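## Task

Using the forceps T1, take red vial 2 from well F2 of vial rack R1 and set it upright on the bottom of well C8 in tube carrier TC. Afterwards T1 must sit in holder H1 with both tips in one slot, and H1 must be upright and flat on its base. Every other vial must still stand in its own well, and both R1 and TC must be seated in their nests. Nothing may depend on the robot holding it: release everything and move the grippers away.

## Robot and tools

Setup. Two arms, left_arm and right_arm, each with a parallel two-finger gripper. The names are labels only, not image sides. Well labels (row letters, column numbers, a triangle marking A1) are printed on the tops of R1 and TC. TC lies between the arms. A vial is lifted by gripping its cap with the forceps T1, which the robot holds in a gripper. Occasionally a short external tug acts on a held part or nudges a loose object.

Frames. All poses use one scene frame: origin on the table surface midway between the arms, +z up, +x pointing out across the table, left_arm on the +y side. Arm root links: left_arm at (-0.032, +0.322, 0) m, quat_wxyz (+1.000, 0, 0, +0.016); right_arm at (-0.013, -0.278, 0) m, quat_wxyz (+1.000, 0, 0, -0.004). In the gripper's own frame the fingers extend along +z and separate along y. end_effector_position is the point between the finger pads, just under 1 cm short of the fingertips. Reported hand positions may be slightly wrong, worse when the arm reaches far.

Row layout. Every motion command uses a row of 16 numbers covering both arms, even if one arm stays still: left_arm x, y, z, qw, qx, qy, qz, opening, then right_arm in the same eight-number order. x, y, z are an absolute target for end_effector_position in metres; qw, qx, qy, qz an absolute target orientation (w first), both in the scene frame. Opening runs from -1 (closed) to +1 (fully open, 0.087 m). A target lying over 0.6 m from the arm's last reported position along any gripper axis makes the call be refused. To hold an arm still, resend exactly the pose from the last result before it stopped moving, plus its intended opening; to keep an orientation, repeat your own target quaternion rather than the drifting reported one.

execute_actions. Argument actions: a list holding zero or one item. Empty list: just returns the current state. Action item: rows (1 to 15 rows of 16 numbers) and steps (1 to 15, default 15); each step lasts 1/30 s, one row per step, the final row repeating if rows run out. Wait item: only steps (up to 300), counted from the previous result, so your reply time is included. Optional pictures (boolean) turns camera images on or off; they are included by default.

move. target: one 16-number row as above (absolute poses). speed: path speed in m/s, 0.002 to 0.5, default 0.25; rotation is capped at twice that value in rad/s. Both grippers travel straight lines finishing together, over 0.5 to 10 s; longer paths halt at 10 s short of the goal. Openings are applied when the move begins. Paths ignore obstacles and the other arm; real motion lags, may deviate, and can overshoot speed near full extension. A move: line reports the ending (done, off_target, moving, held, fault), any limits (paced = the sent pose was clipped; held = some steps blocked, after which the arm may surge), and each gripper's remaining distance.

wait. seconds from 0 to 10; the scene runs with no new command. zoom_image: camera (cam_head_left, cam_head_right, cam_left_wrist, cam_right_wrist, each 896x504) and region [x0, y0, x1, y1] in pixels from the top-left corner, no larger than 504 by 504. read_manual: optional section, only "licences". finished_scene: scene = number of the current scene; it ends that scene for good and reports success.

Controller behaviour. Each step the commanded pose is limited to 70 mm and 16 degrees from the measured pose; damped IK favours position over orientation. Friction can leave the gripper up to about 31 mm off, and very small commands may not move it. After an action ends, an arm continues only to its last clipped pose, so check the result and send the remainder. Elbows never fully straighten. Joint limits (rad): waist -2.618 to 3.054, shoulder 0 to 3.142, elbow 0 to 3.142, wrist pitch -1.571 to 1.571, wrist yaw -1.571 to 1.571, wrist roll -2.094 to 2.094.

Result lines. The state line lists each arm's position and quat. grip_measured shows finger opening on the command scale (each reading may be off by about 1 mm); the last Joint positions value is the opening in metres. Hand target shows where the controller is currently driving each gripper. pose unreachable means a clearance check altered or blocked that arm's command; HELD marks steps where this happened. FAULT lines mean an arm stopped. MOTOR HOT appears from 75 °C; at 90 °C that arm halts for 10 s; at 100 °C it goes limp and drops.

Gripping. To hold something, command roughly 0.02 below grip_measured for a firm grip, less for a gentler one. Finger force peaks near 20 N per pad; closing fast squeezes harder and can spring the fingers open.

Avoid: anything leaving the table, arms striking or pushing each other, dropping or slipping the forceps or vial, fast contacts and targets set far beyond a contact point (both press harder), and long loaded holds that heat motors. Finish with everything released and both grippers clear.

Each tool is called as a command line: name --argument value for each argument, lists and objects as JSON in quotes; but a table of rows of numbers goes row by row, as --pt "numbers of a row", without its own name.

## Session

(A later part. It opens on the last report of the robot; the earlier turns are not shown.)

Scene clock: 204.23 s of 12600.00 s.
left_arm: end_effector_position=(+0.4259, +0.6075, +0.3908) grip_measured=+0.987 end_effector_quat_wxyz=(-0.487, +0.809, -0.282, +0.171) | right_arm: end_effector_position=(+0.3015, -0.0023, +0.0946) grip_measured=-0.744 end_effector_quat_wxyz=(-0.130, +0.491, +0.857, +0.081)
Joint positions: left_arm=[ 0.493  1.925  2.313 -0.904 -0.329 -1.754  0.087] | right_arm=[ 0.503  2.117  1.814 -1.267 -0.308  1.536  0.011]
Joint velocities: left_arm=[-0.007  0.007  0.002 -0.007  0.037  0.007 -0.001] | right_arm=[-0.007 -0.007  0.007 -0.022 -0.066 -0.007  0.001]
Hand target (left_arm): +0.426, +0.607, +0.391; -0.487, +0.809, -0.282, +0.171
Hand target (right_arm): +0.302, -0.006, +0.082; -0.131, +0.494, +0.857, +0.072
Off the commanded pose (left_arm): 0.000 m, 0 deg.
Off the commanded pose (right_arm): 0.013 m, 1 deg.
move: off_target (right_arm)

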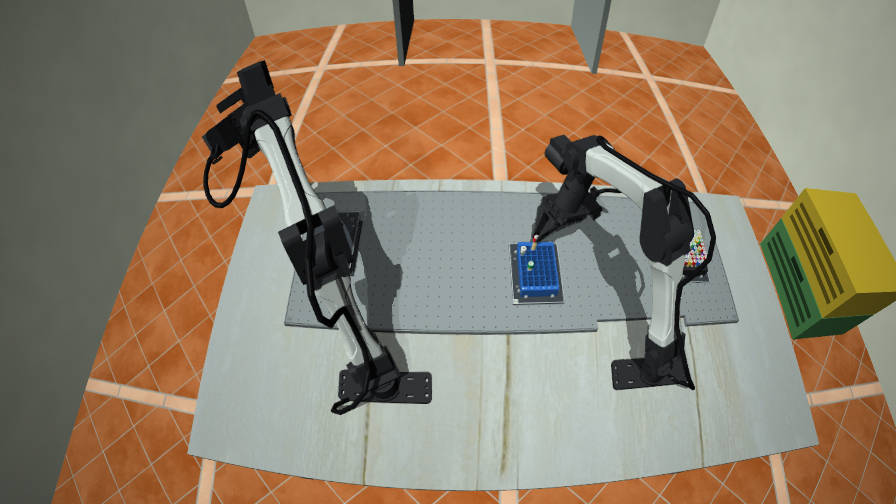

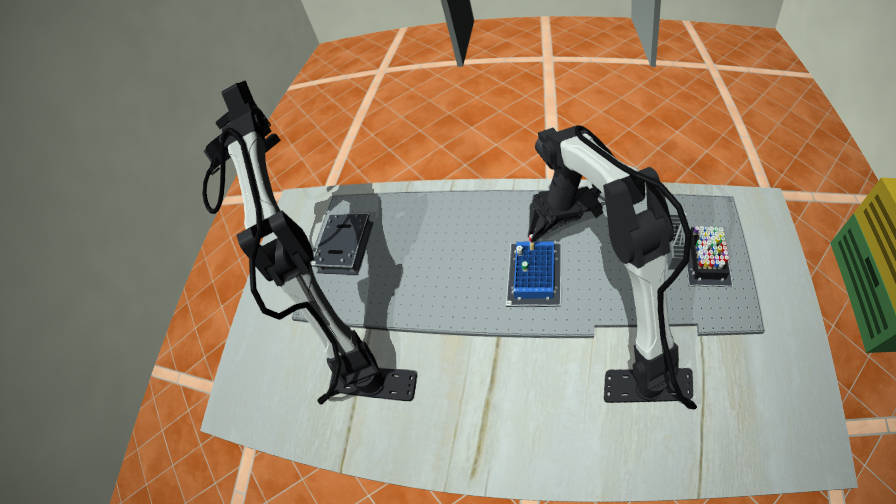

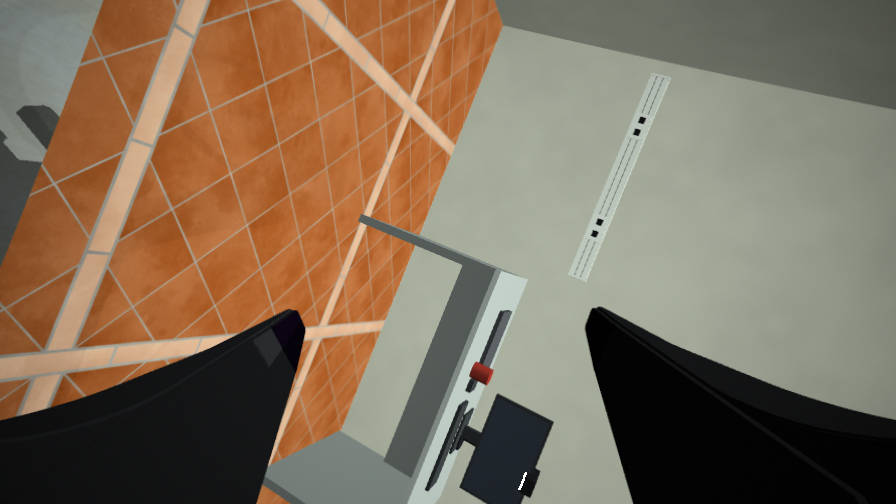

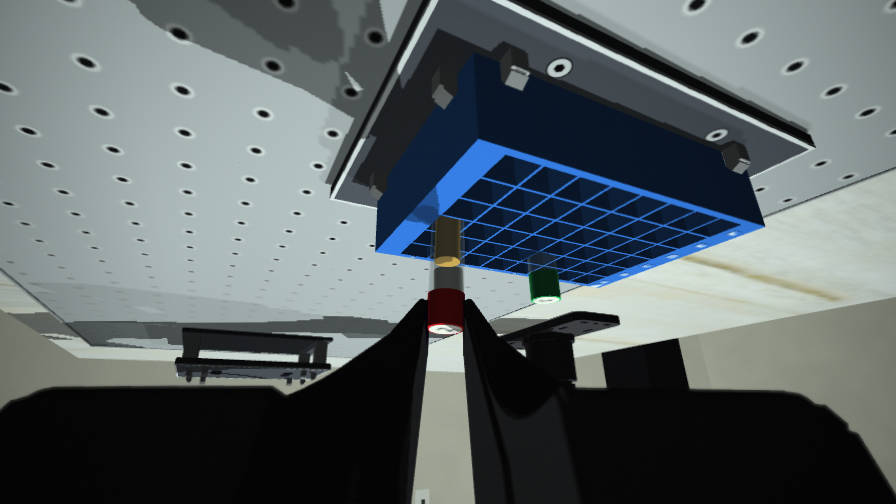

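In.

move --target '[0.4259,0.6075,0.3908,-0.487,0.809,-0.282,0.171,1,0.302,-0.0055,0.066,-0.131,0.494,0.857,0.072,-0.755]' --speed 0.012

execute_actions --actions '[{"rows":[[0.4259,0.6075,0.3908,-0.487,0.809,-0.282,0.171,1,0.302,-0.004,0.075,-0.131,0.494,0.857,0.072,-0.5]],"steps":12}]' --pictures false

move --target '[0.4259,0.6075,0.3908,-0.487,0.809,-0.282,0.171,1,0.31,-0.03,0.2,-0.131,0.494,0.857,0.072,-0.5]' --speed 0.1

zoom_image --camera "cam_head_right" --region '[490,200,580,290]'

Scene clock: 208.50 s of 12600.00 s.
left_arm: end_effector_position=(+0.4259, +0.6075, +0.3908) grip_measured=+0.987 end_effector_quat_wxyz=(-0.487, +0.809, -0.282, +0.171) | right_arm: end_effector_position=(+0.3013, -0.0019, +0.0832) grip_measured=-0.744 end_effector_quat_wxyz=(-0.130, +0.491, +0.857, +0.084)
Joint positions: left_arm=[ 0.493  1.925  2.313 -0.904 -0.329 -1.754  0.087] | right_arm=[ 0.503  2.117  1.768 -1.216 -0.311  1.536  0.011]
Joint velocities: left_arm=[-0.022 -0.012 -0.007 -0.051 -0.051 -0.081 -0.   ] | right_arm=[ 0.007 -0.002 -0.012  0.095 -0.007 -0.007 -0.   ]
Hand target (left_arm): +0.426, +0.607, +0.391; -0.487, +0.809, -0.282, +0.171
Hand target (right_arm): +0.302, -0.006, +0.066; -0.131, +0.494, +0.857, +0.072
Off the commanded pose (left_arm): 0.000 m, 0 deg.
Off the commanded pose (right_arm): 0.018 m, 1 deg.
move: off_target (right_arm)

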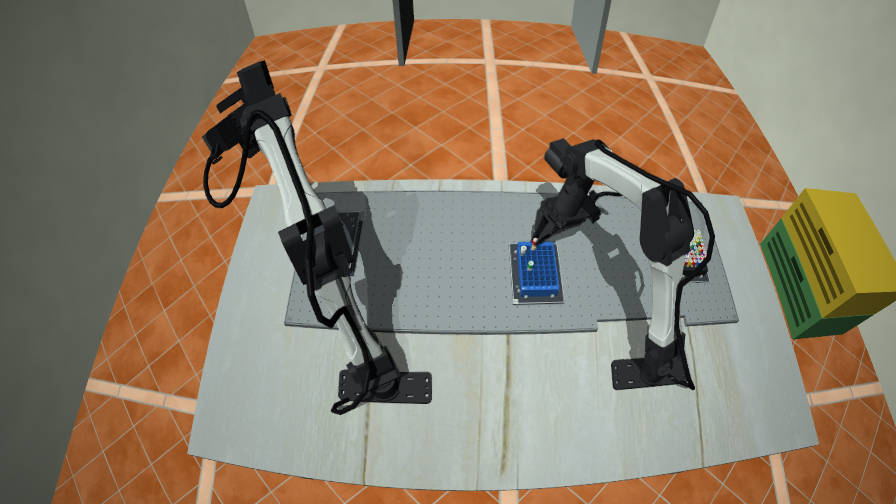

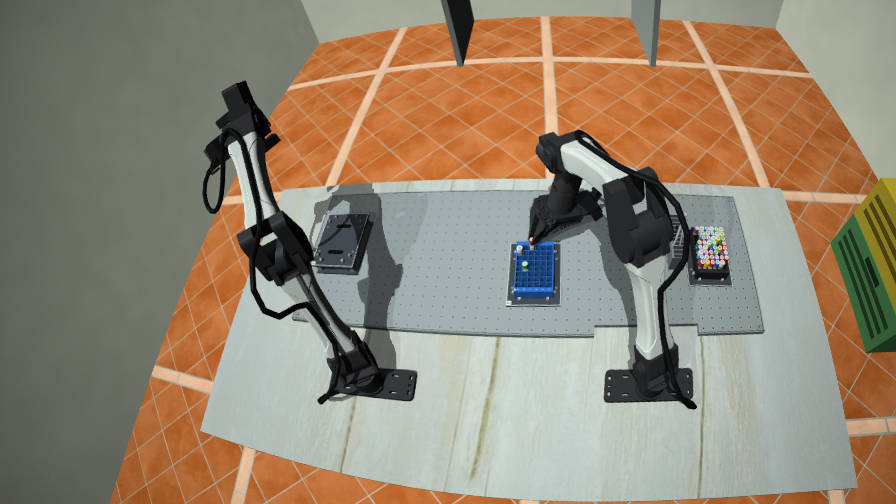

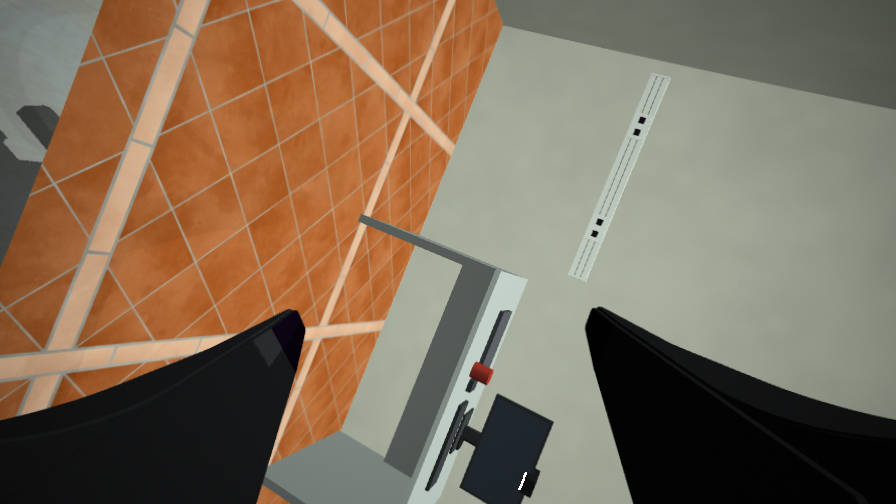

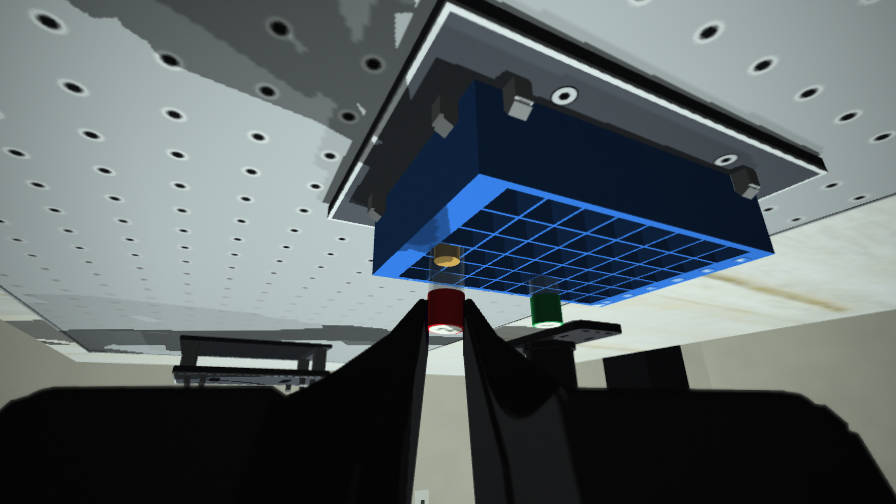

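Scene clock: 208.90 s of 12600.00 s.
left_arm: end_effector_position=(+0.4259, +0.6075, +0.3908) grip_measured=+0.987 end_effector_quat_wxyz=(-0.487, +0.809, -0.282, +0.171) | right_arm: end_effector_position=(+0.3010, -0.0022, +0.0792) grip_measured=-0.500 end_effector_quat_wxyz=(-0.133, +0.492, +0.857, +0.079)
Joint positions: left_arm=[ 0.493  1.925  2.313 -0.904 -0.329 -1.754  0.087] | right_arm=[ 0.503  2.128  1.768 -1.216 -0.31   1.536  0.022]
Joint velocities: left_arm=[-0.007 -0.022 -0.007  0.037 -0.022  0.037 -0.   ] | right_arm=[-0.002  0.012 -0.022 -0.007  0.022  0.007  0.   ]
Hand target (left_arm): +0.426, +0.607, +0.391; -0.487, +0.809, -0.282, +0.171
Hand target (right_arm): +0.302, -0.004, +0.075; -0.131, +0.494, +0.857, +0.072
Off the commanded pose (left_arm): 0.000 m, 0 deg.
Off the commanded pose (right_arm): 0.005 m, 1 deg.
Steps of this call (steps 1 to 12: all 12 steps of this action). Readings (end_effector_position):
1: left_arm (+0.4259, +0.6075, +0.3908) | right_arm (+0.3013, -0.0020, +0.0832)
2: left_arm (+0.4259, +0.6075, +0.3908) | right_arm (+0.3013, -0.0020, +0.0828)
4: left_arm (+0.4259, +0.6075, +0.3908) | right_arm (+0.3012, -0.0020, +0.0814)
8: left_arm (+0.4259, +0.6075, +0.3908) | right_arm (+0.3010, -0.0022, +0.0792)
12: the state above

Scene clock: 210.73 s of 12600.00 s.
left_arm: end_effector_position=(+0.4259, +0.6075, +0.3908) grip_measured=+0.987 end_effector_quat_wxyz=(-0.487, +0.809, -0.282, +0.171) | right_arm: end_effector_position=(+0.3061, -0.0289, +0.1860) grip_measured=-0.500 end_effector_quat_wxyz=(-0.113, +0.502, +0.850, +0.109)
Joint positions: left_arm=[ 0.493  1.925  2.313 -0.904 -0.329 -1.754  0.087] | right_arm=[ 0.437  2.049  2.075 -1.545 -0.31   1.505  0.022]
Joint velocities: left_arm=[ 0.007  0.002  0.007  0.022  0.022  0.037 -0.001] | right_arm=[-0.002 -0.007  0.007 -0.007 -0.007 -0.007  0.   ]
Hand target (left_arm): +0.426, +0.607, +0.391; -0.487, +0.809, -0.282, +0.171
Hand target (right_arm): +0.308, -0.031, +0.199; -0.107, +0.504, +0.848, +0.123
Off the commanded pose (left_arm): 0.000 m, 0 deg.
Off the commanded pose (right_arm): 0.015 m, 5 deg.
joint sent to its limit (right arm) — the command would take joint 4 (wrist pitch) past its lower limit, so that joint was sent only as far as its limit.
move: off_target (right_arm)

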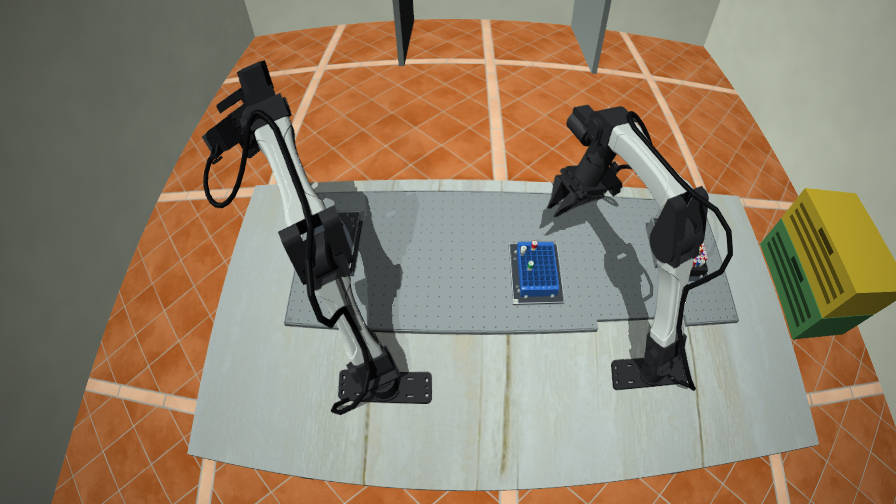

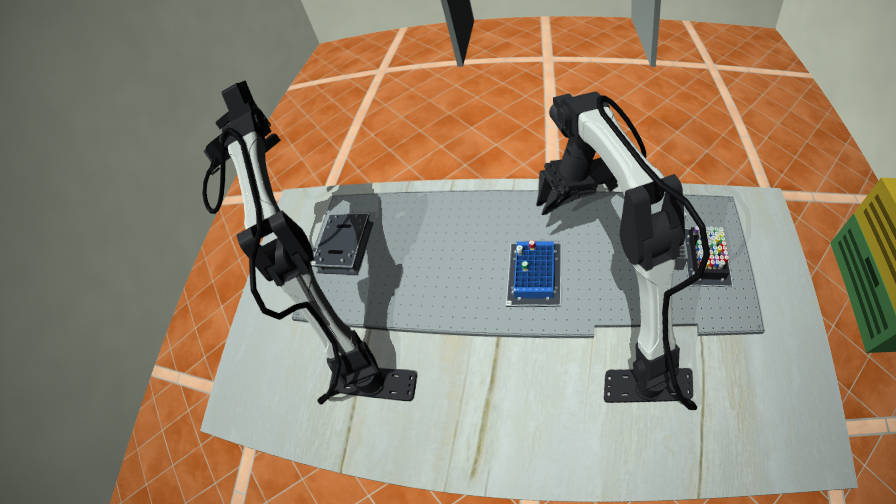

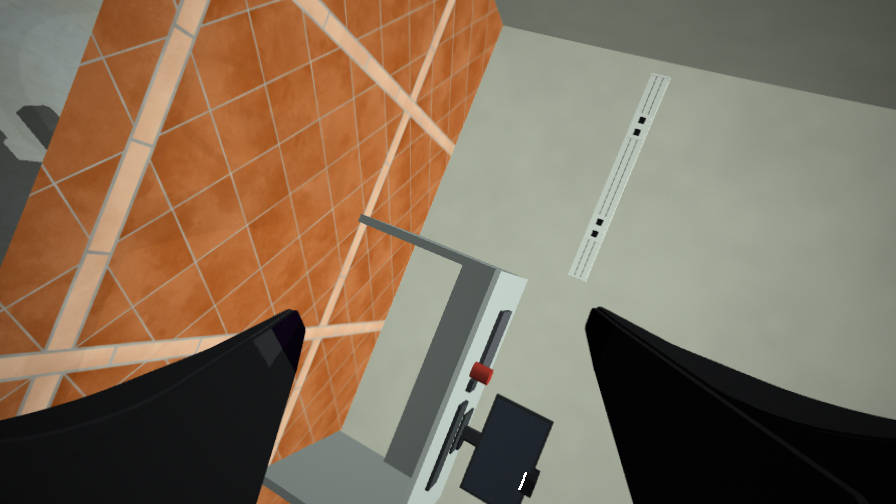

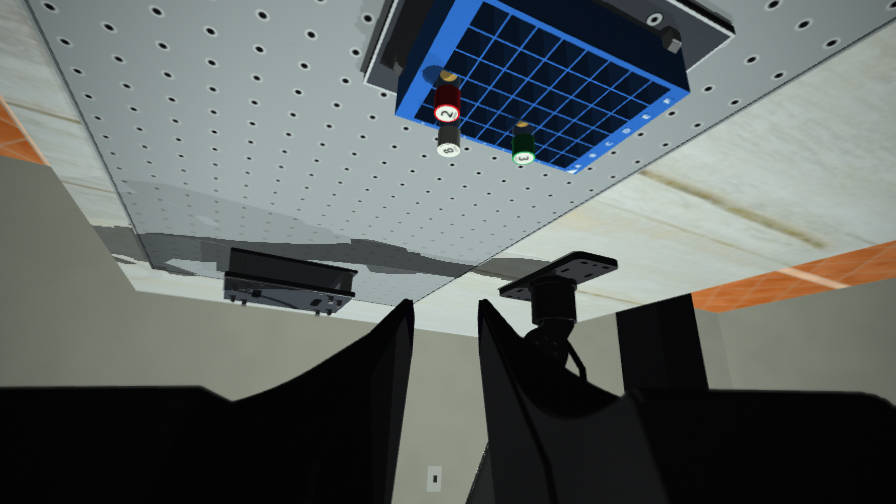

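Region (490, 200, 580, 290) of cam_head_right's 896x504 image, scaled by 5.600, with more detail than that image has.

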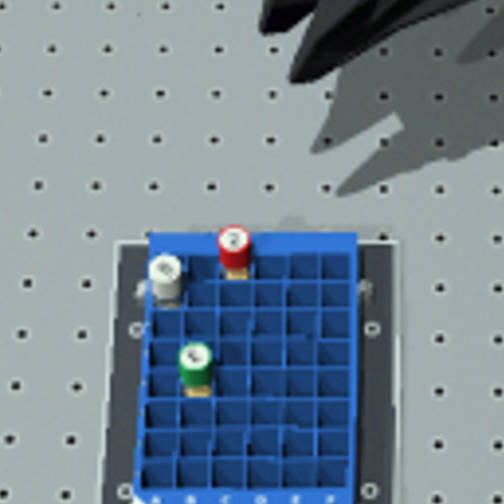

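finished_scene --scene 1

The scene is finished: the task was done.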